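# Push the utility cart into the yellow parking bay

## Task

Move the utility cart into the bay marked with yellow tape so that each of its four wheels sits inside the taped outline and none rests on the tape itself. Whatever load the cart carries has to stay on it, with no part hanging beyond the cart's edges. The robot must not topple or finish leaning over, or the task fails. The cart must stay parked on its own at the end; a cart that only holds position because the robot is touching or holding it does not count.

## Robot and tools

ROBOT. A wheeled base with two drive wheels and four casters, a lifting column, a tilting head and two six-joint arms (left and right), each ending in a two-finger gripper. Shoulder height S = 0.90 m + column_m. Folded as at the start, the robot measures 0.73 m long by 0.62 m wide by S + 0.43 m tall, with its front 0.40 m ahead of the column. The base only drives straight or turns in place; it cannot slide sideways. A loose object may occasionally get a brief push from outside.

FRAMES. Base frame: origin on the floor under the column, midway between the drive wheels; x forward, y to the left, z up. left_hand and right_hand are reported in this frame; each is the point where the fingers meet (tips are 8 mm further), and quat_wxyz maps (0, 0, 1) to the finger direction, with the hand's y axis along the opening. Odometry frame = base frame at scene start. base_odometry counts wheel turns only, so slip appears as travel; heading is left-positive, -3.142 to 3.142.

TOOL execute_actions. Arguments: "actions" (a list holding one action, or empty to just read state and images) and optional "cameras" (any of cam_head_left, cam_head_right, cam_left_wrist, cam_right_wrist, nav_camera, or "all"; null or omitted means all, [] means none). An action may contain:
- "base": exactly one key. {"translate_m": d} is a relative drive of d metres from where the base last measured itself, forward positive, range -3 to 3. {"rotate_rad": d} is a relative turn in place, counter-clockwise (left) positive, range -3.2 to 3.2.
- "joints": absolute targets keyed by name, for any subset of both arms, the column and the head. column_m 0 to 0.8 m; head_tilt_rad -0.61 to 1.308 (0 level, positive looks down); for each arm (prefix left_ or right_): joint1_rad -2.879 to 2.879, joint2_rad 0 to 3.141, joint3_rad 0 to 3.019, joint4_rad -1.692 to 1.57, joint5_rad -1.57 to 1.57 (positive swings the hand to the robot's right), joint6_rad -2.094 to 2.094 (hand roll), gripper_m 0 (closed) to 0.093 m fingertip gap.
- "speeds": caps for this action only, translate_m 0.05 to 0.8 m/s, rotate_rad 0.1 to 1 rad/s (defaults are the maxima). It does not slow the arms.
An unknown key or out-of-range number rejects the whole call and nothing moves. A base move needing more than 8.667 s at its top speed is rejected; no action runs beyond 15 s. Joints omitted from an action may still be driving to old targets.

OTHER TOOLS. wait(seconds 0 to 10) commands nothing and returns state and images. zoom_image(camera, region [x0, y0, x1, y1] in pixels, top-left origin, at most 504 x 504) enlarges part of that camera's latest image. read_manual(section "licences") returns licence text only. finished_scene(scene) ends the current scene permanently and reports success; the cart must already be parked and stay so.

ARM GEOMETRY (approximate). With joint1 at -1.57 (left) or 1.57 (right) and joints 5, 6 at 0, the arm lies in a vertical forward plane 0.23 m beside the column. Let a = j2 - 0.35, b = 1.05 + j2 - j3, c = b - j4 (c = 1.57 means fingers straight down). Hand point is about 0.12 + 0.39 sin a + 0.38 cos b + 0.25 cos c m ahead and S + 0.39 cos a - 0.38 sin b - 0.25 sin c m high. Real hands sit up to ~5 cm lower and closer (more under load). Reach is about 1 m from the shoulder. Below 0.4 m height the housing blocks a hand nearer than 0.45 m ahead. Don't move arms while column_m < 0.3. Targets within ~0.03 rad (0.08 for joints 2, 3) of the current reading may not move at all; for gentle contact step about 0.05 rad per call from your last target.

RESULT LINES. base_status and joint_status give how each motion ended: done, off_target (rested away from target, may still push), contact_stop (base wheel stalled, or column hit something; the column then refuses further descent until raised 0.2 m), time_out, not_followed / "joint command not followed" (a self-collision check withheld arm targets; back those joints off by at least 0.05 rad). on_its_own lists uncommanded behaviour; "held at" is a target, not a position. turned_by_wheels vs turned_by_imu: a gap above ~4% of the turn and at least 0.05 rad means a collision or slip, and odometry heading is off by that gap. base_tilt is in degrees (forward, right positive; ~1 degree fixed bias). motor_effort lists left_wheel and right_wheel in percent (positive drives forward; bracket = peak). wheel_motors_off = 1 while the wheels are cut out. Joint torques and a per-arm Motor temperatures line are also reported.

CAUTIONS. A stalled base should back off 0.05 m before retrying or turning. Pushing hard for about 3 s cuts both wheel motors for 2 s, during which the base does not hold. A forward tilt reading that drops 0.5 degrees or more during a move means the robot is rearing back: reverse 0.05 m. A blocked arm keeps pushing and heats its motors; at 85 °C a MOTOR HOT warning appears, at 100 °C the arm goes limp and drops. Relieve it by resending its reported joint positions as targets. Never let the arms collide or press on each other. Avoid knocking the cart's load off, hard impacts, and leaving the robot in contact with the cart at the end. Faster, shorter robot motion is better.

Each tool is called after "Call:" by a JSON object that holds its "method" and its "body", one argument or row to a line.

## Session

Call:
{"method": "execute_actions", "body": {
  "actions": []
}}

Scene clock: 0.00 s.
Joint torques (N m, as the arm reports them, + toward a larger angle): no reading
Motor temperatures (°C, as the motors report them): left_arm=[22 21 20 23 21 23] | right_arm=[22 22 22 21 20 24]
base_odometry: x=+0.000 y=+0.000 heading=+0.000 (m, m, rad; odometry frame)
turned_by_wheels: +0.000 (rad since the last result)
turned_by_imu: +0.000 (rad since the last result)
base_tilt: forward=-0.3 right=-1.0 (deg)
base_status: not commanded
joint_positions: column_m=+0.555 head_tilt_rad=+0.884 left_joint1_rad=-1.561 left_joint2_rad=+0.892 left_joint3_rad=+0.379 left_joint4_rad=-0.888 left_joint5_rad=+0.035 left_joint6_rad=-0.034 left_gripper_m=+0.095 right_joint1_rad=+1.566 right_joint2_rad=+0.864 right_joint3_rad=+0.366 right_joint4_rad=-0.891 right_joint5_rad=-0.046 right_joint6_rad=-0.061 right_gripper_m=+0.095
joint_status: not commanded
wheel_motors_off: 0
motor_effort: left_wheel=+3 right_wheel=+1 (%)
left_hand: x=+0.1388 y=+0.2206 z=+1.2472 quat_wxyz=(+0.425, +0.027, -0.905, +0.006) (m; base frame)
right_hand: x=+0.1368 y=-0.2186 z=+1.2507 quat_wxyz=(+0.419, +0.016, -0.907, -0.032) (m; base frame)
pictures: cam_head_left, cam_head_right, cam_left_wrist, cam_right_wrist, nav_camera
Images, in order (width x height): cam_head_left 504x504, cam_head_right 504x504, cam_left_wrist 616x616, cam_right_wrist 616x616, nav_camera 504x504.

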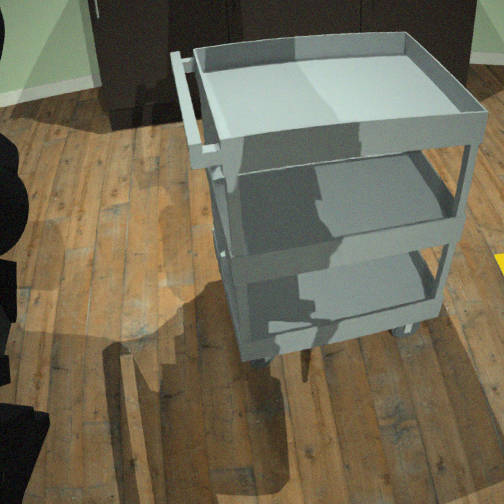

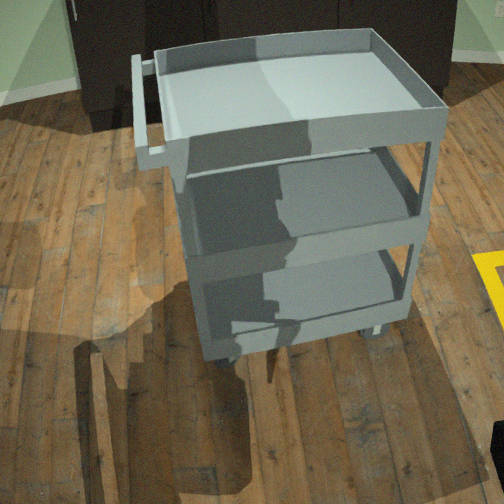

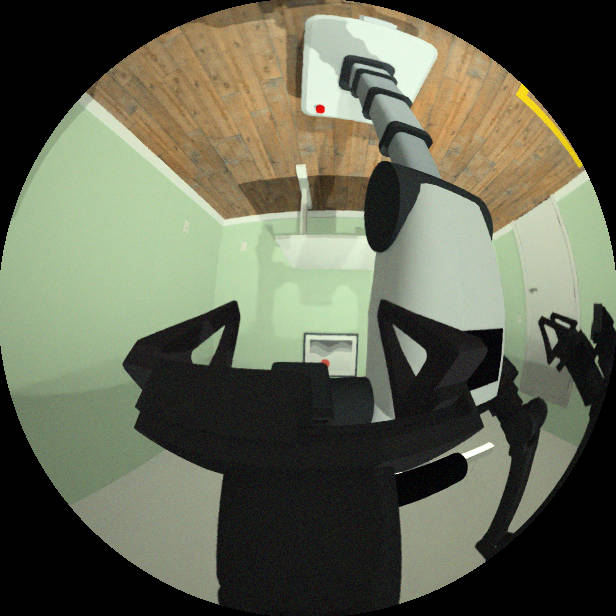

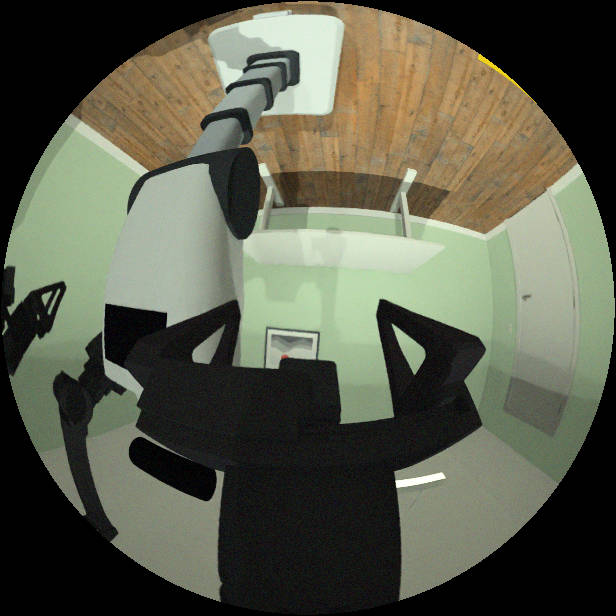

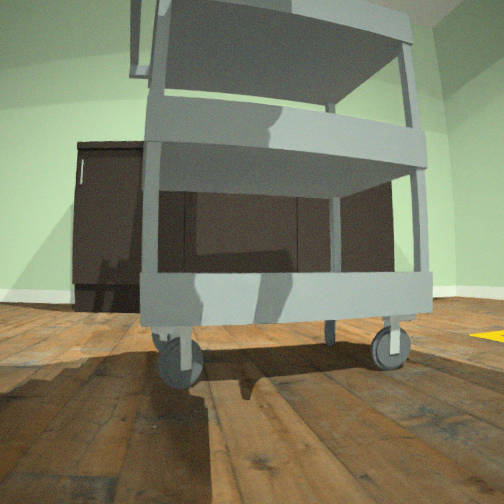

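Call:
{"method": "execute_actions", "body": {
  "actions": [
    {"base":{"rotate_rad":-0.7}}
  ],
  "cameras": ["cam_head_left","nav_camera"]
}}

Scene clock: 9.00 s.
Joint torques (N m, as the arm reports them, + toward a larger angle): left_arm=[ 0.62 -5.22 -0.58 -1.27  0.17 -0.03] | right_arm=[-0.43 -7.61 -0.84 -1.42 -0.01  0.04]
Motor temperatures (°C, as the motors report them): left_arm=[22 21 20 23 21 23] | right_arm=[22 22 22 21 20 24]
base_odometry: x=+0.000 y=+0.000 heading=-0.699 (m, m, rad; odometry frame)
turned_by_wheels: -0.699 (rad since the last result)
turned_by_imu: -0.705 (rad since the last result)
base_tilt: forward=-0.3 right=-1.0 (deg)
base_status: done
joint_positions: column_m=+0.555 head_tilt_rad=+0.884 left_joint1_rad=-1.561 left_joint2_rad=+0.892 left_joint3_rad=+0.379 left_joint4_rad=-0.888 left_joint5_rad=+0.035 left_joint6_rad=-0.034 left_gripper_m=+0.095 right_joint1_rad=+1.566 right_joint2_rad=+0.864 right_joint3_rad=+0.366 right_joint4_rad=-0.891 right_joint5_rad=-0.046 right_joint6_rad=-0.061 right_gripper_m=+0.095
joint_status: not commanded
wheel_motors_off: 0
motor_effort: left_wheel=+7(37) right_wheel=-10(47) (%)
left_hand: x=+0.1388 y=+0.2206 z=+1.2472 quat_wxyz=(+0.425, +0.027, -0.905, +0.006) (m; base frame)
right_hand: x=+0.1368 y=-0.2186 z=+1.2507 quat_wxyz=(+0.419, +0.016, -0.907, -0.032) (m; base frame)
pictures: cam_head_left, nav_camera
Images, in order (width x height): cam_head_left 504x504, nav_camera 504x504.

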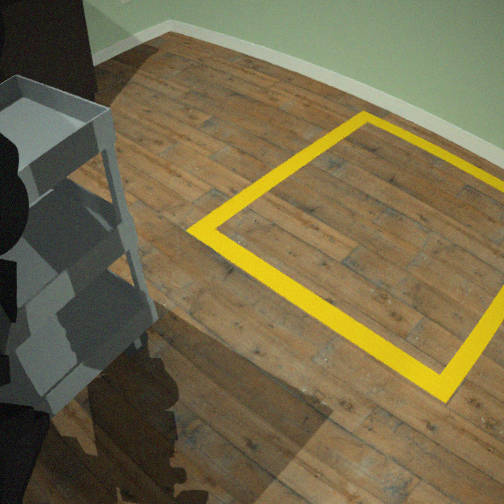

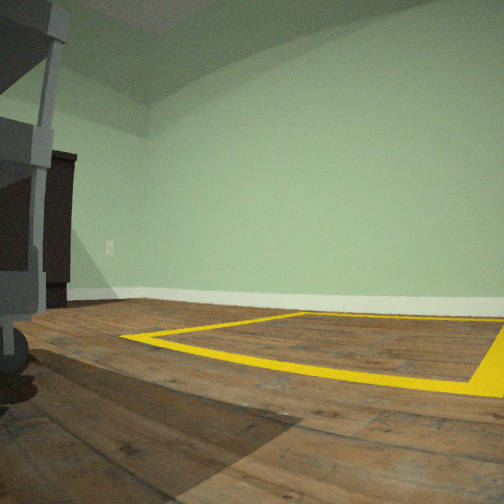

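Call:
{"method": "execute_actions", "body": {
  "actions": [
    {"base":{"rotate_rad":0.1}}
  ],
  "cameras": []
}}

Call:
{"method": "execute_actions", "body": {
  "actions": [
    {"base":{"translate_m":0.45}}
  ],
  "cameras": []
}}

Call:
{"method": "execute_actions", "body": {
  "actions": [
    {"base":{"rotate_rad":0.86},"joints":{"left_joint2_rad":0.93,"left_joint3_rad":0.78,"left_joint4_rad":-0.37,"right_joint2_rad":0.93,"right_joint3_rad":0.78,"right_joint4_rad":-0.37,"left_joint6_rad":1.57,"right_joint6_rad":1.57,"head_tilt_rad":1.0}}
  ]
}}

Scene clock: 12.13 s.
Joint torques (N m, as the arm reports them, + toward a larger angle): left_arm=[ 0.74 -5.23 -0.55 -1.26  0.17 -0.05] | right_arm=[-0.36 -7.63 -0.83 -1.43 -0.01  0.05]
Motor temperatures (°C, as the motors report them): left_arm=[22 22 20 23 21 23] | right_arm=[22 22 22 21 20 24]
base_odometry: x=+0.000 y=+0.000 heading=-0.600 (m, m, rad; odometry frame)
turned_by_wheels: +0.099 (rad since the last result)
turned_by_imu: +0.100 (rad since the last result)
base_tilt: forward=-0.3 right=-1.0 (deg)
base_status: done
joint_positions: column_m=+0.555 head_tilt_rad=+0.884 left_joint1_rad=-1.561 left_joint2_rad=+0.892 left_joint3_rad=+0.379 left_joint4_rad=-0.888 left_joint5_rad=+0.035 left_joint6_rad=-0.034 left_gripper_m=+0.095 right_joint1_rad=+1.566 right_joint2_rad=+0.864 right_joint3_rad=+0.366 right_joint4_rad=-0.891 right_joint5_rad=-0.046 right_joint6_rad=-0.061 right_gripper_m=+0.095
joint_status: not commanded
wheel_motors_off: 0
motor_effort: left_wheel=-6(19) right_wheel=+10(26) (%)
left_hand: x=+0.1388 y=+0.2206 z=+1.2472 quat_wxyz=(+0.425, +0.027, -0.905, +0.006) (m; base frame)
right_hand: x=+0.1368 y=-0.2186 z=+1.2507 quat_wxyz=(+0.419, +0.016, -0.907, -0.032) (m; base frame)
pictures: none
No camera images: the call's "cameras" was empty. Leave "cameras" out to get every camera's image.

Scene clock: 14.70 s.
Joint torques (N m, as the arm reports them, + toward a larger angle): left_arm=[ 0.59 -5.58 -0.58 -1.31  0.16 -0.06] | right_arm=[-0.34 -7.72 -0.86 -1.43 -0.02  0.04]
Motor temperatures (°C, as the motors report them): left_arm=[22 22 20 23 21 23] | right_arm=[22 22 22 21 20 24]
base_odometry: x=+0.371 y=-0.254 heading=-0.602 (m, m, rad; odometry frame)
turned_by_wheels: -0.002 (rad since the last result)
turned_by_imu: +0.000 (rad since the last result)
base_tilt: forward=-0.3 right=-1.0 (deg)
base_status: done
joint_positions: column_m=+0.555 head_tilt_rad=+0.884 left_joint1_rad=-1.561 left_joint2_rad=+0.892 left_joint3_rad=+0.380 left_joint4_rad=-0.888 left_joint5_rad=+0.035 left_joint6_rad=-0.034 left_gripper_m=+0.095 right_joint1_rad=+1.566 right_joint2_rad=+0.864 right_joint3_rad=+0.366 right_joint4_rad=-0.891 right_joint5_rad=-0.046 right_joint6_rad=-0.061 right_gripper_m=+0.095
joint_status: not commanded
wheel_motors_off: 0
motor_effort: left_wheel=-2(49) right_wheel=+1(72) (%)
left_hand: x=+0.1391 y=+0.2206 z=+1.2471 quat_wxyz=(+0.424, +0.027, -0.905, +0.006) (m; base frame)
right_hand: x=+0.1368 y=-0.2186 z=+1.2507 quat_wxyz=(+0.419, +0.016, -0.907, -0.032) (m; base frame)
pictures: none
No camera images: the call's "cameras" was empty. Leave "cameras" out to get every camera's image.

Scene clock: 17.23 s.
Joint torques (N m, as the arm reports them, + toward a larger angle): left_arm=[  0.47 -10.26   3.17   0.13   0.28   0.07] | right_arm=[ -0.47 -14.24   2.49   0.77   0.07   0.17]
Motor temperatures (°C, as the motors report them): left_arm=[22 22 20 23 21 23] | right_arm=[22 22 22 21 20 24]
base_odometry: x=+0.371 y=-0.254 heading=+0.257 (m, m, rad; odometry frame)
turned_by_wheels: +0.858 (rad since the last result)
turned_by_imu: +0.865 (rad since the last result)
base_tilt: forward=-0.3 right=-1.0 (deg)
base_status: done
joint_positions: column_m=+0.555 head_tilt_rad=+1.000 left_joint1_rad=-1.561 left_joint2_rad=+0.931 left_joint3_rad=+0.787 left_joint4_rad=-0.371 left_joint5_rad=+0.035 left_joint6_rad=+1.556 left_gripper_m=+0.095 right_joint1_rad=+1.566 right_joint2_rad=+0.930 right_joint3_rad=+0.792 right_joint4_rad=-0.380 right_joint5_rad=-0.046 right_joint6_rad=+1.561 right_gripper_m=+0.095
joint_status: all done
wheel_motors_off: 0
motor_effort: left_wheel=-7(52) right_wheel=+10(58) (%)
left_hand: x=+0.4802 y=+0.2229 z=+1.1778 quat_wxyz=(-0.013, -0.700, -0.714, +0.006) (m; base frame)
right_hand: x=+0.4811 y=-0.2197 z=+1.1787 quat_wxyz=(+0.013, -0.704, -0.710, -0.017) (m; base frame)
pictures: cam_head_left, cam_head_right, cam_left_wrist, cam_right_wrist, nav_camera
Images, in order (width x height): cam_head_left 504x504, cam_head_right 504x504, cam_left_wrist 616x616, cam_right_wrist 616x616, nav_camera 504x504.

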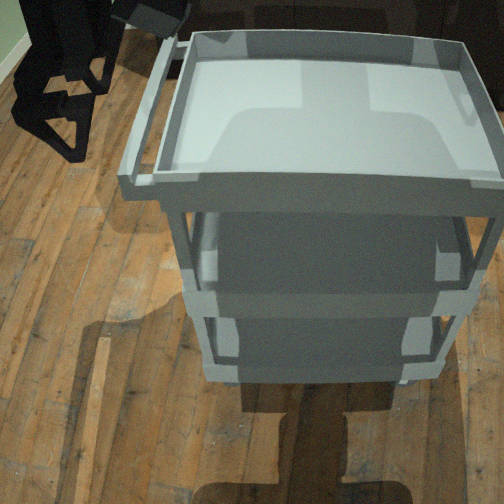

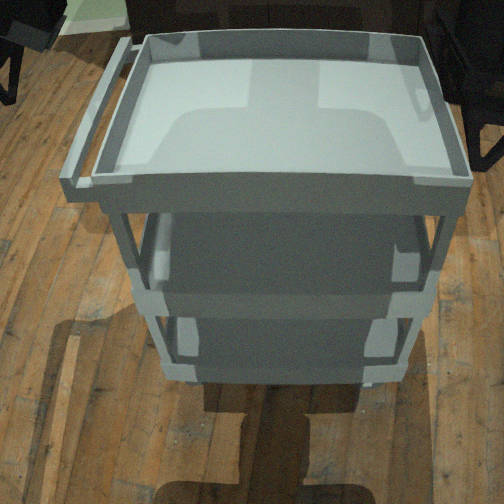

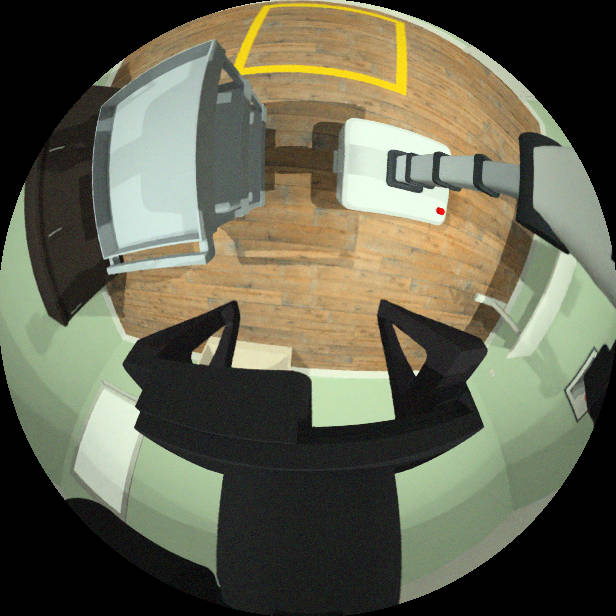

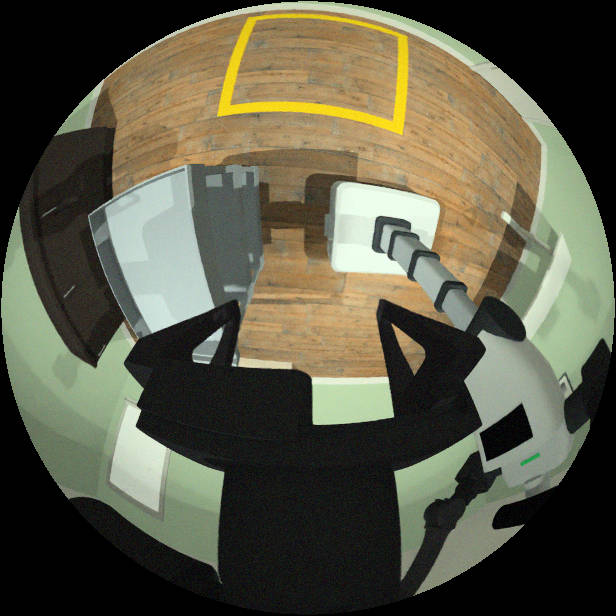

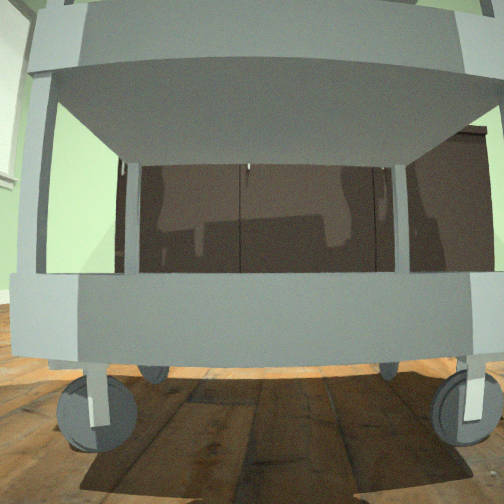

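Call:
{"method": "execute_actions", "body": {
  "actions": [
    {"base":{"translate_m":0.25},"joints":{"left_joint1_rad":-1.8,"column_m":0.35}}
  ]
}}

Scene clock: 21.00 s.
Joint torques (N m, as the arm reports them, + toward a larger angle): left_arm=[ 0.04 -9.58  3.41  0.17  0.37  0.09] | right_arm=[ -0.51 -14.     2.77   0.72   0.06   0.16]
Motor temperatures (°C, as the motors report them): left_arm=[22 22 21 23 21 23] | right_arm=[22 23 22 21 20 24]
base_odometry: x=+0.613 y=-0.191 heading=+0.257 (m, m, rad; odometry frame)
turned_by_wheels: +0.001 (rad since the last result)
turned_by_imu: +0.001 (rad since the last result)
base_tilt: forward=-0.3 right=-1.0 (deg)
base_status: done
joint_positions: column_m=+0.350 head_tilt_rad=+1.001 left_joint1_rad=-1.807 left_joint2_rad=+0.930 left_joint3_rad=+0.783 left_joint4_rad=-0.371 left_joint5_rad=+0.036 left_joint6_rad=+1.556 left_gripper_m=+0.095 right_joint1_rad=+1.566 right_joint2_rad=+0.930 right_joint3_rad=+0.787 right_joint4_rad=-0.379 right_joint5_rad=-0.046 right_joint6_rad=+1.561 right_gripper_m=+0.095
joint_status: all done
wheel_motors_off: 0
motor_effort: left_wheel=+2(40) right_wheel=-1(63) (%)
left_hand: x=+0.4707 y=+0.1153 z=+0.9841 quat_wxyz=(-0.085, -0.737, -0.665, +0.084) (m; base frame)
right_hand: x=+0.4782 y=-0.2197 z=+0.9729 quat_wxyz=(+0.014, -0.704, -0.710, -0.015) (m; base frame)
pictures: cam_head_left, cam_head_right, cam_left_wrist, cam_right_wrist, nav_camera
Images, in order (width x height): cam_head_left 504x504, cam_head_right 504x504, cam_left_wrist 616x616, cam_right_wrist 616x616, nav_camera 504x504.

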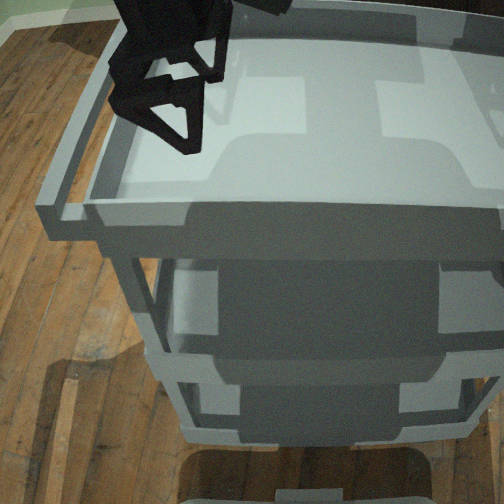

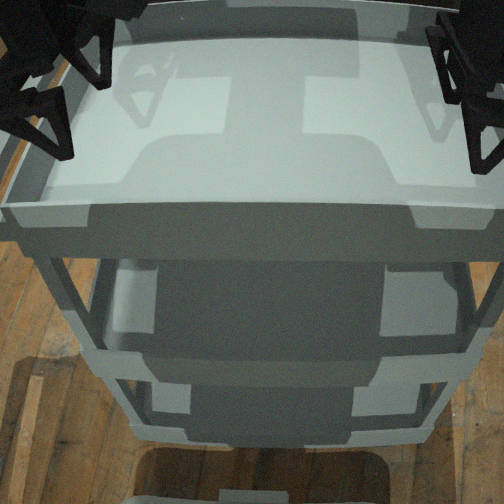

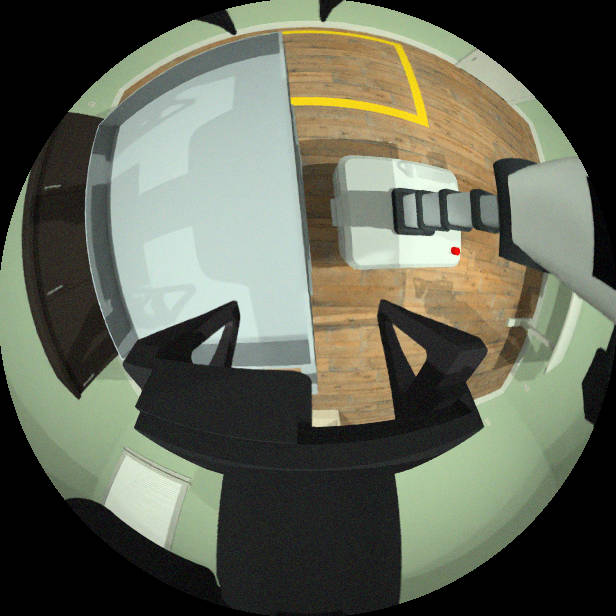

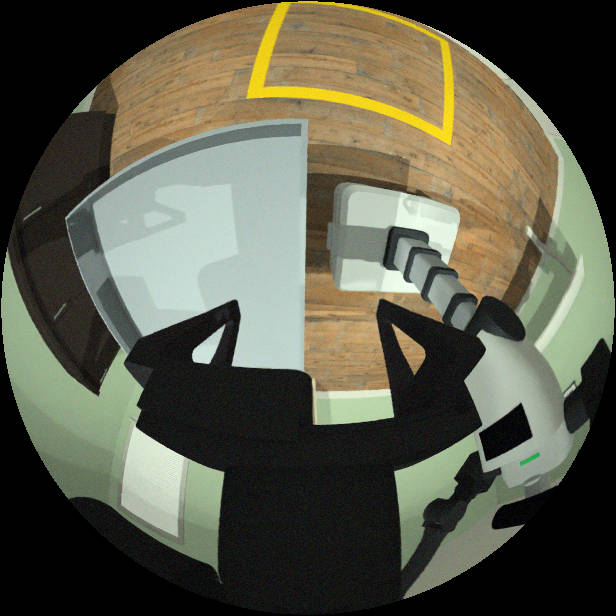

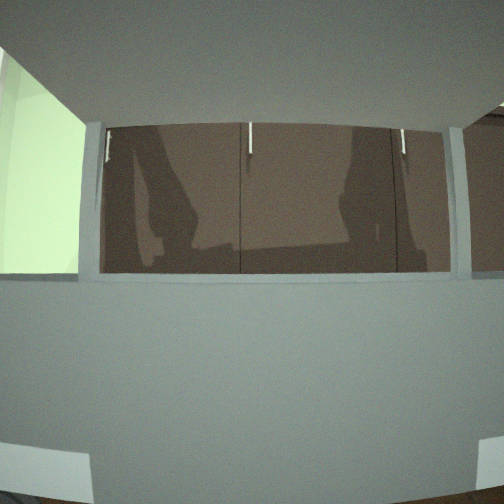

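Call:
{"method": "execute_actions", "body": {
  "actions": [
    {"joints":{"column_m":0.26,"head_tilt_rad":0.8}}
  ],
  "cameras": ["cam_head_left","cam_head_right","cam_left_wrist","cam_right_wrist"]
}}

Scene clock: 22.90 s.
Joint torques (N m, as the arm reports them, + toward a larger angle): left_arm=[-0.1  -9.8   3.49  0.19  0.37  0.07] | right_arm=[ -0.43 -14.03   2.96   0.72   0.07   0.17]
Motor temperatures (°C, as the motors report them): left_arm=[22 22 21 23 21 23] | right_arm=[22 23 22 21 20 24]
base_odometry: x=+0.613 y=-0.191 heading=+0.257 (m, m, rad; odometry frame)
turned_by_wheels: +0.000 (rad since the last result)
turned_by_imu: +0.000 (rad since the last result)
base_tilt: forward=-0.2 right=-1.0 (deg)
base_status: not commanded
joint_positions: column_m=+0.260 head_tilt_rad=+0.816 left_joint1_rad=-1.807 left_joint2_rad=+0.930 left_joint3_rad=+0.783 left_joint4_rad=-0.371 left_joint5_rad=+0.036 left_joint6_rad=+1.556 left_gripper_m=+0.095 right_joint1_rad=+1.566 right_joint2_rad=+0.930 right_joint3_rad=+0.787 right_joint4_rad=-0.379 right_joint5_rad=-0.046 right_joint6_rad=+1.561 right_gripper_m=+0.095
joint_status: all done
wheel_motors_off: 0
motor_effort: left_wheel=+2(2) right_wheel=+0(4) (%)
left_hand: x=+0.4707 y=+0.1153 z=+0.8941 quat_wxyz=(-0.085, -0.737, -0.665, +0.084) (m; base frame)
right_hand: x=+0.4782 y=-0.2197 z=+0.8829 quat_wxyz=(+0.014, -0.704, -0.710, -0.015) (m; base frame)
pictures: cam_head_left, cam_head_right, cam_left_wrist, cam_right_wrist
Images, in order (width x height): cam_head_left 504x504, cam_head_right 504x504, cam_left_wrist 616x616, cam_right_wrist 616x616.

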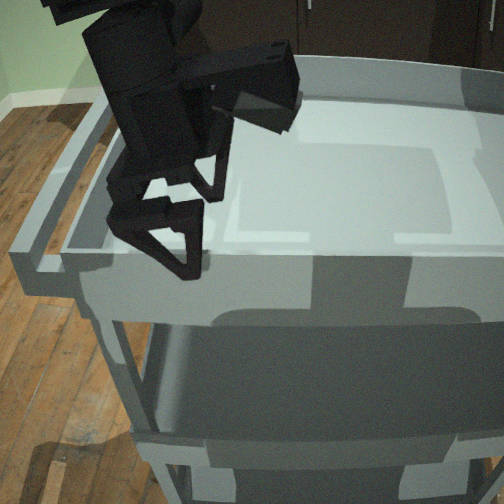

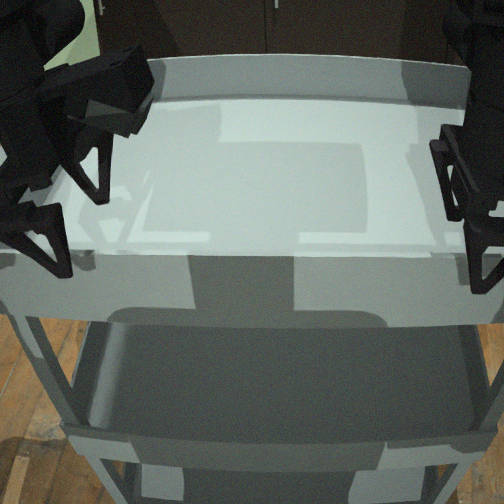

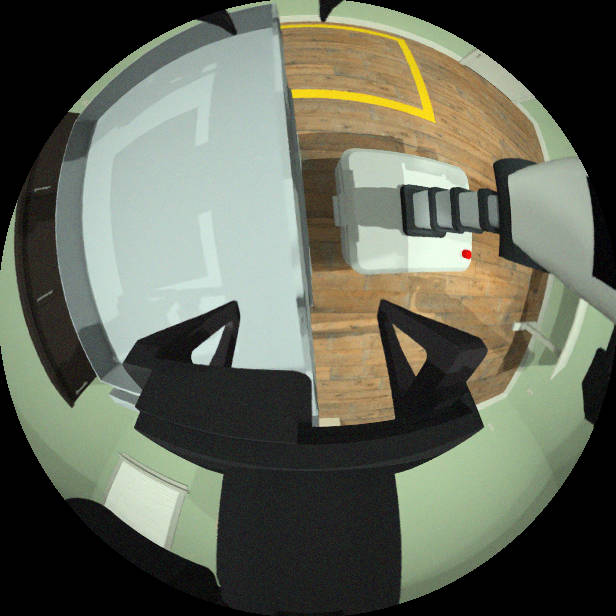

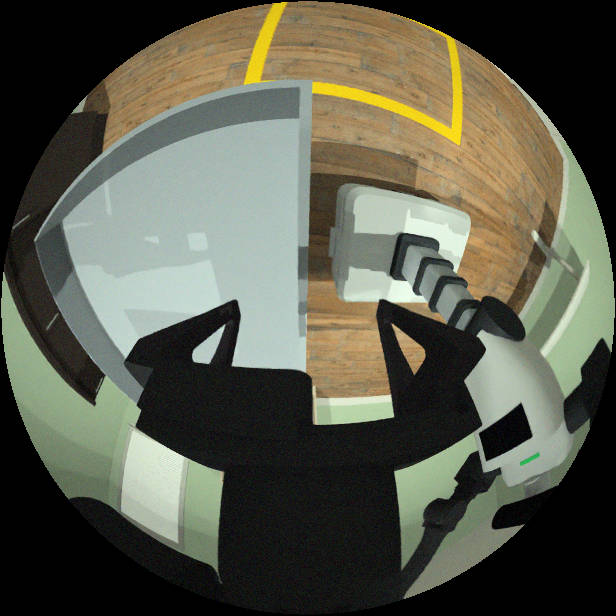

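Call:
{"method": "execute_actions", "body": {
  "actions": [
    {"joints":{"column_m":0.215}}
  ],
  "cameras": []
}}

Call:
{"method": "execute_actions", "body": {
  "actions": [
    {"joints":{"left_gripper_m":0,"right_gripper_m":0}}
  ],
  "cameras": ["cam_head_left","cam_head_right"]
}}

Scene clock: 24.23 s.
Joint torques (N m, as the arm reports them, + toward a larger angle): left_arm=[-0.29 -9.95  3.45  0.11  0.37  0.08] | right_arm=[ -0.51 -14.49   2.89   0.76   0.07   0.17]
Motor temperatures (°C, as the motors report them): left_arm=[22 22 21 23 21 23] | right_arm=[22 23 22 21 20 24]
base_odometry: x=+0.613 y=-0.191 heading=+0.257 (m, m, rad; odometry frame)
turned_by_wheels: +0.000 (rad since the last result)
turned_by_imu: +0.000 (rad since the last result)
base_tilt: forward=-0.2 right=-1.0 (deg)
base_status: not commanded
joint_positions: column_m=+0.215 head_tilt_rad=+0.816 left_joint1_rad=-1.807 left_joint2_rad=+0.930 left_joint3_rad=+0.783 left_joint4_rad=-0.371 left_joint5_rad=+0.036 left_joint6_rad=+1.556 left_gripper_m=+0.095 right_joint1_rad=+1.566 right_joint2_rad=+0.930 right_joint3_rad=+0.787 right_joint4_rad=-0.379 right_joint5_rad=-0.046 right_joint6_rad=+1.561 right_gripper_m=+0.095
joint_status: all done
wheel_motors_off: 0
motor_effort: left_wheel=+2(2) right_wheel=-2(2) (%)
left_hand: x=+0.4707 y=+0.1153 z=+0.8492 quat_wxyz=(-0.085, -0.737, -0.665, +0.084) (m; base frame)
right_hand: x=+0.4782 y=-0.2197 z=+0.8379 quat_wxyz=(+0.014, -0.704, -0.710, -0.015) (m; base frame)
pictures: none
No camera images: the call's "cameras" was empty. Leave "cameras" out to get every camera's image.

Scene clock: 25.10 s.
Joint torques (N m, as the arm reports them, + toward a larger angle): left_arm=[  0.14 -10.01   3.26  -0.07   0.38   0.44] | right_arm=[ -0.5  -14.1    2.85   0.45   0.12  -0.03]
Motor temperatures (°C, as the motors report them): left_arm=[22 22 21 23 21 23] | right_arm=[22 23 22 21 20 24]
base_odometry: x=+0.613 y=-0.191 heading=+0.257 (m, m, rad; odometry frame)
turned_by_wheels: +0.000 (rad since the last result)
turned_by_imu: +0.000 (rad since the last result)
base_tilt: forward=-0.2 right=-1.0 (deg)
base_status: not commanded
joint_positions: column_m=+0.215 head_tilt_rad=+0.816 left_joint1_rad=-1.806 left_joint2_rad=+0.930 left_joint3_rad=+0.787 left_joint4_rad=-0.362 left_joint5_rad=+0.036 left_joint6_rad=+1.515 left_gripper_m=+0.006 right_joint1_rad=+1.566 right_joint2_rad=+0.930 right_joint3_rad=+0.788 right_joint4_rad=-0.374 right_joint5_rad=-0.047 right_joint6_rad=+1.577 right_gripper_m=+0.005
joint_status: left_gripper_m off_target (ended at +0.006, target +0.000); right_gripper_m off_target (ended at +0.005, target +0.000)
wheel_motors_off: 0
motor_effort: left_wheel=+2(3) right_wheel=-3(3) (%)
left_hand: x=+0.4752 y=+0.1153 z=+0.8497 quat_wxyz=(-0.088, -0.723, -0.680, +0.082) (m; base frame)
right_hand: x=+0.4801 y=-0.2195 z=+0.8380 quat_wxyz=(+0.012, -0.710, -0.704, -0.018) (m; base frame)
pictures: cam_head_left, cam_head_right
Images, in order (width x height): cam_head_left 504x504, cam_head_right 504x504.

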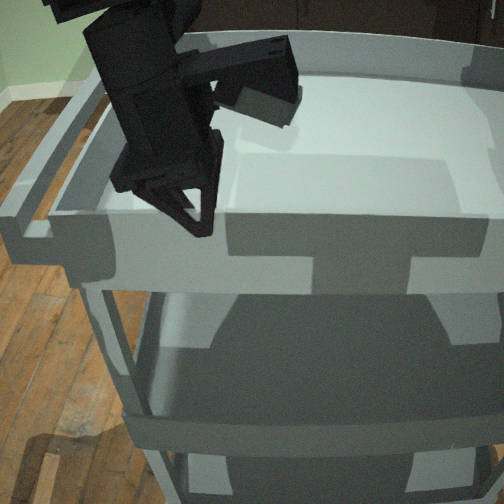

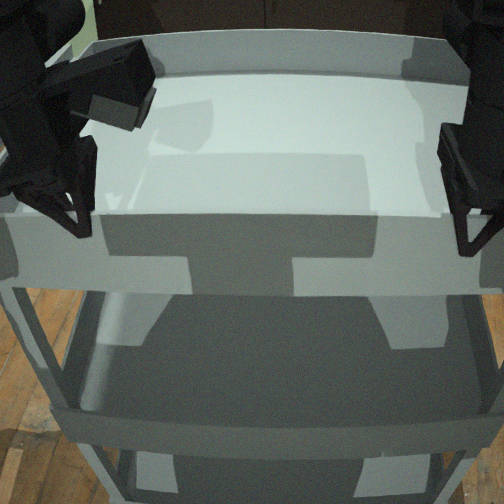

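Gripped. Test the swing.

Call:
{"method": "execute_actions", "body": {
  "actions": [
    {"base":{"rotate_rad":-0.6},"speeds":{"rotate_rad":0.25}}
  ],
  "cameras": ["cam_head_left","cam_right_wrist"]
}}

Scene clock: 28.40 s.
Joint torques (N m, as the arm reports them, + toward a larger angle): left_arm=[-0.11 -9.7   3.7  -0.34  0.19  0.64] | right_arm=[ -0.48 -14.16   2.83   0.     0.22   0.07]
Motor temperatures (°C, as the motors report them): left_arm=[22 22 21 23 21 23] | right_arm=[22 23 22 21 20 24]
base_odometry: x=+0.613 y=-0.191 heading=-0.342 (m, m, rad; odometry frame)
turned_by_wheels: -0.599 (rad since the last result)
turned_by_imu: -0.603 (rad since the last result)
base_tilt: forward=-0.3 right=-1.0 (deg)
base_status: done
joint_positions: column_m=+0.215 head_tilt_rad=+0.816 left_joint1_rad=-1.804 left_joint2_rad=+0.928 left_joint3_rad=+0.781 left_joint4_rad=-0.354 left_joint5_rad=+0.041 left_joint6_rad=+1.493 left_gripper_m=+0.006 right_joint1_rad=+1.565 right_joint2_rad=+0.930 right_joint3_rad=+0.788 right_joint4_rad=-0.362 right_joint5_rad=-0.050 right_joint6_rad=+1.569 right_gripper_m=+0.006
joint_status: not commanded
wheel_motors_off: 0
motor_effort: left_wheel=+4(41) right_wheel=-5(70) (%)
left_hand: x=+0.4747 y=+0.1156 z=+0.8499 quat_wxyz=(-0.090, -0.715, -0.689, +0.082) (m; base frame)
right_hand: x=+0.4831 y=-0.2193 z=+0.8380 quat_wxyz=(+0.009, -0.707, -0.707, -0.023) (m; base frame)
pictures: cam_head_left, cam_right_wrist
Images, in order (width x height): cam_head_left 504x504, cam_right_wrist 616x616.

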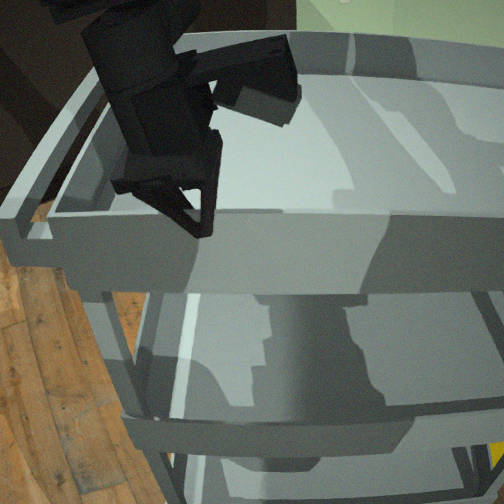

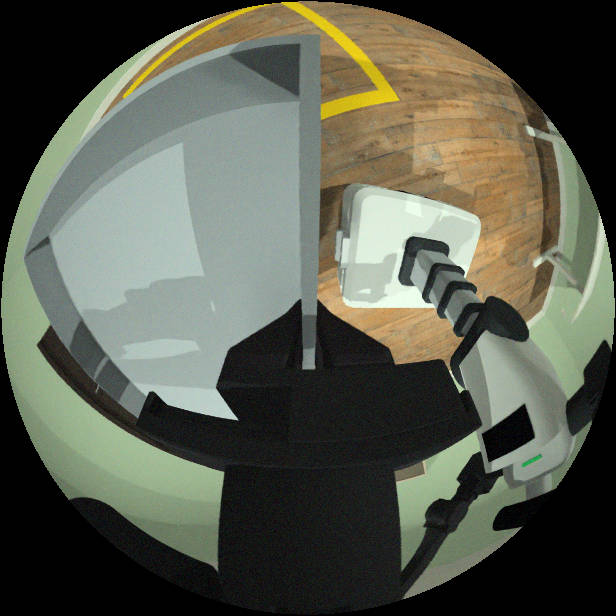

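Call:
{"method": "execute_actions", "body": {
  "actions": [
    {"base":{"rotate_rad":-0.86},"speeds":{"rotate_rad":0.3},"joints":{"head_tilt_rad":1.25}}
  ]
}}

Scene clock: 32.10 s.
Joint torques (N m, as the arm reports them, + toward a larger angle): left_arm=[ -0.09 -10.23   3.3   -0.44   0.23   0.56] | right_arm=[ -0.36 -14.08   2.94   0.03   0.3   -0.03]
Motor temperatures (°C, as the motors report them): left_arm=[22 23 21 23 21 24] | right_arm=[22 23 22 21 20 24]
base_odometry: x=+0.613 y=-0.191 heading=-1.201 (m, m, rad; odometry frame)
turned_by_wheels: -0.859 (rad since the last result)
turned_by_imu: -0.866 (rad since the last result)
base_tilt: forward=-0.2 right=-0.9 (deg)
base_status: done
joint_positions: column_m=+0.215 head_tilt_rad=+1.247 left_joint1_rad=-1.805 left_joint2_rad=+0.930 left_joint3_rad=+0.787 left_joint4_rad=-0.353 left_joint5_rad=+0.040 left_joint6_rad=+1.500 left_gripper_m=+0.006 right_joint1_rad=+1.563 right_joint2_rad=+0.930 right_joint3_rad=+0.786 right_joint4_rad=-0.363 right_joint5_rad=-0.053 right_joint6_rad=+1.577 right_gripper_m=+0.005
joint_status: all done
wheel_motors_off: 0
motor_effort: left_wheel=+3(37) right_wheel=-4(53) (%)
left_hand: x=+0.4774 y=+0.1148 z=+0.8498 quat_wxyz=(-0.092, -0.717, -0.686, +0.081) (m; base frame)
right_hand: x=+0.4820 y=-0.2201 z=+0.8380 quat_wxyz=(+0.010, -0.710, -0.703, -0.022) (m; base frame)
pictures: cam_head_left, cam_head_right, cam_left_wrist, cam_right_wrist, nav_camera
Images, in order (width x height): cam_head_left 504x504, cam_head_right 504x504, cam_left_wrist 616x616, cam_right_wrist 616x616, nav_camera 504x504.

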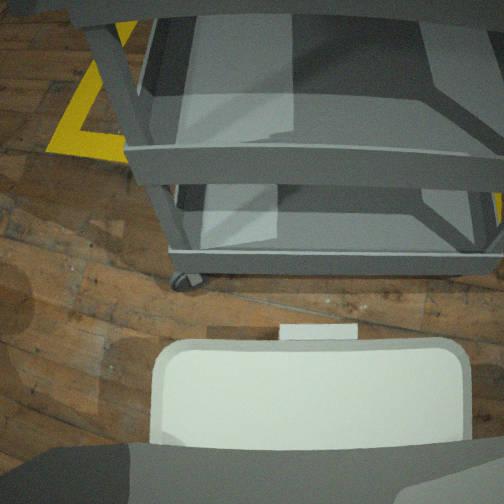

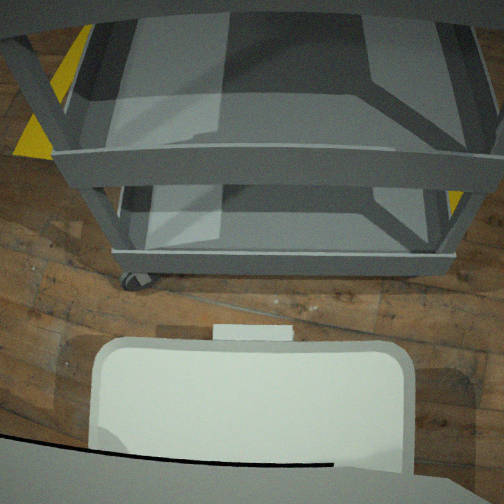

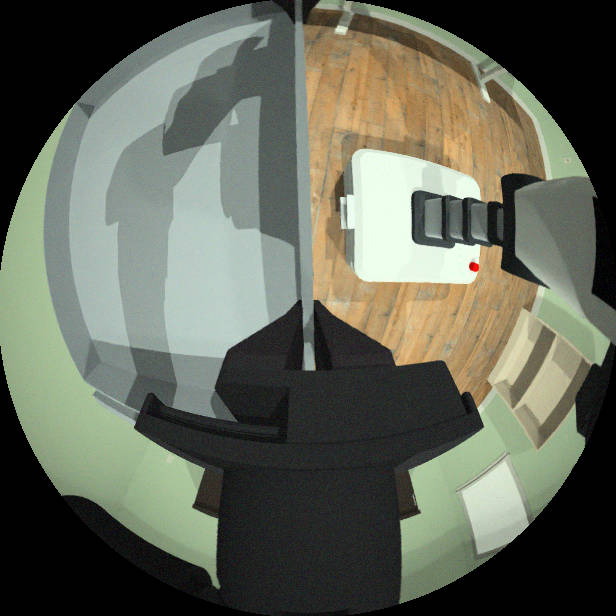

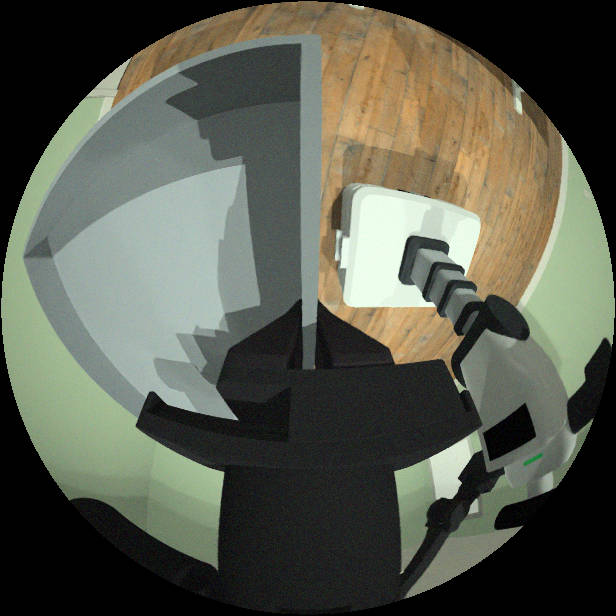

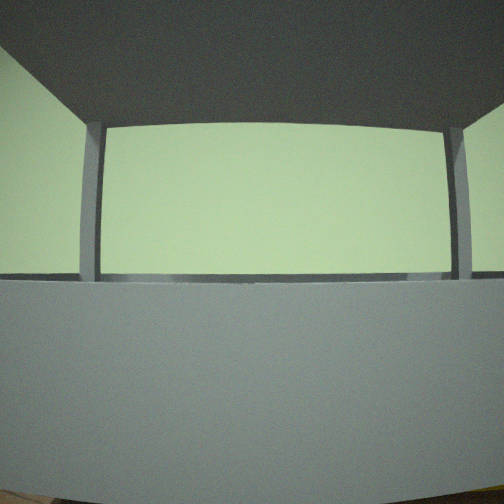

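Call:
{"method": "execute_actions", "body": {
  "actions": [
    {"base":{"rotate_rad":-0.12},"speeds":{"rotate_rad":0.3}}
  ],
  "cameras": []
}}

Call:
{"method": "execute_actions", "body": {
  "actions": [
    {"base":{"translate_m":0.4},"speeds":{"translate_m":0.2}}
  ],
  "cameras": ["cam_head_left","cam_head_right","cam_right_wrist"]
}}

Scene clock: 33.47 s.
Joint torques (N m, as the arm reports them, + toward a larger angle): left_arm=[  0.45 -10.04   3.71  -0.25   0.17   0.61] | right_arm=[  0.22 -13.67   3.4    0.19   0.22   0.  ]
Motor temperatures (°C, as the motors report them): left_arm=[22 23 21 23 21 24] | right_arm=[22 23 22 21 20 24]
base_odometry: x=+0.613 y=-0.191 heading=-1.321 (m, m, rad; odometry frame)
turned_by_wheels: -0.120 (rad since the last result)
turned_by_imu: -0.120 (rad since the last result)
base_tilt: forward=-0.3 right=-1.0 (deg)
base_status: done
joint_positions: column_m=+0.215 head_tilt_rad=+1.247 left_joint1_rad=-1.812 left_joint2_rad=+0.929 left_joint3_rad=+0.780 left_joint4_rad=-0.355 left_joint5_rad=+0.042 left_joint6_rad=+1.495 left_gripper_m=+0.006 right_joint1_rad=+1.557 right_joint2_rad=+0.927 right_joint3_rad=+0.780 right_joint4_rad=-0.367 right_joint5_rad=-0.050 right_joint6_rad=+1.574 right_gripper_m=+0.005
joint_status: not commanded
wheel_motors_off: 0
motor_effort: left_wheel=+3(37) right_wheel=-6(53) (%)
left_hand: x=+0.4729 y=+0.1116 z=+0.8499 quat_wxyz=(-0.092, -0.717, -0.686, +0.087) (m; base frame)
right_hand: x=+0.4777 y=-0.2232 z=+0.8380 quat_wxyz=(+0.010, -0.711, -0.703, -0.016) (m; base frame)
pictures: none
No camera images: the call's "cameras" was empty. Leave "cameras" out to get every camera's image.

Scene clock: 36.27 s.
Joint torques (N m, as the arm reports them, + toward a larger angle): left_arm=[  0.12 -10.25   2.96  -0.26   0.33   0.32] | right_arm=[ -0.1  -12.59   5.01   0.24   0.2   -0.53]
Motor temperatures (°C, as the motors report them): left_arm=[22 23 21 23 21 24] | right_arm=[22 23 23 21 20 24]
base_odometry: x=+0.712 y=-0.579 heading=-1.322 (m, m, rad; odometry frame)
turned_by_wheels: -0.001 (rad since the last result)
turned_by_imu: +0.000 (rad since the last result)
base_tilt: forward=-0.2 right=-1.0 (deg)
base_status: done
joint_positions: column_m=+0.215 head_tilt_rad=+1.248 left_joint1_rad=-1.812 left_joint2_rad=+0.933 left_joint3_rad=+0.790 left_joint4_rad=-0.356 left_joint5_rad=+0.037 left_joint6_rad=+1.529 left_gripper_m=+0.006 right_joint1_rad=+1.560 right_joint2_rad=+0.918 right_joint3_rad=+0.758 right_joint4_rad=-0.370 right_joint5_rad=-0.049 right_joint6_rad=+1.619 right_gripper_m=+0.006
joint_status: not commanded
wheel_motors_off: 0
motor_effort: left_wheel=+0(47) right_wheel=+0(60) (%)
left_hand: x=+0.4780 y=+0.1122 z=+0.8501 quat_wxyz=(-0.094, -0.728, -0.674, +0.081) (m; base frame)
right_hand: x=+0.4662 y=-0.2219 z=+0.8380 quat_wxyz=(+0.017, -0.726, -0.688, -0.011) (m; base frame)
pictures: cam_head_left, cam_head_right, cam_right_wrist
Images, in order (width x height): cam_head_left 504x504, cam_head_right 504x504, cam_right_wrist 616x616.

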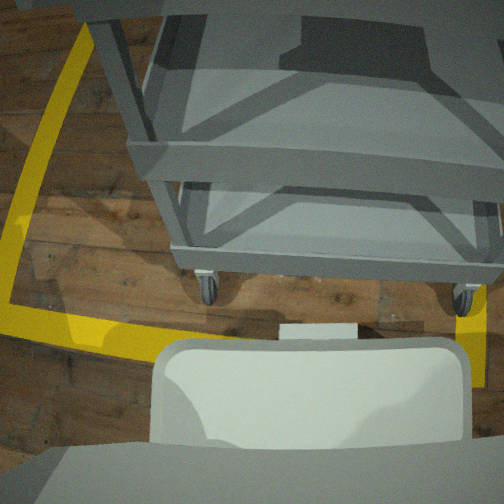

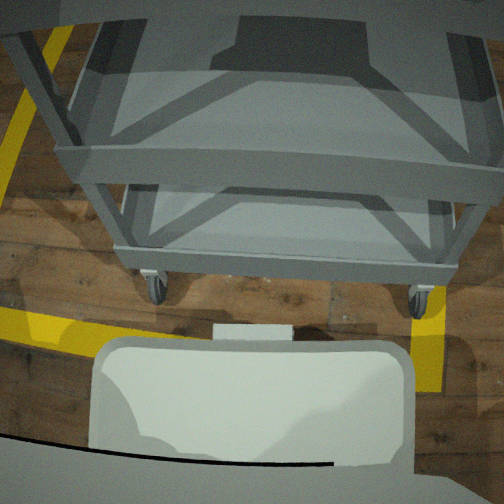

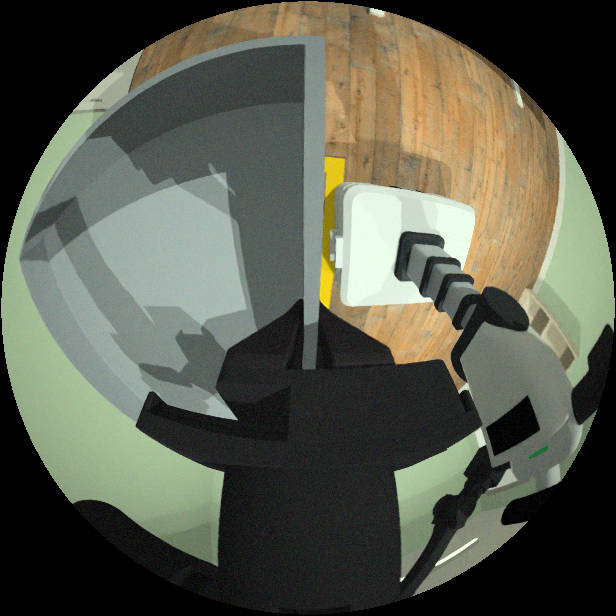

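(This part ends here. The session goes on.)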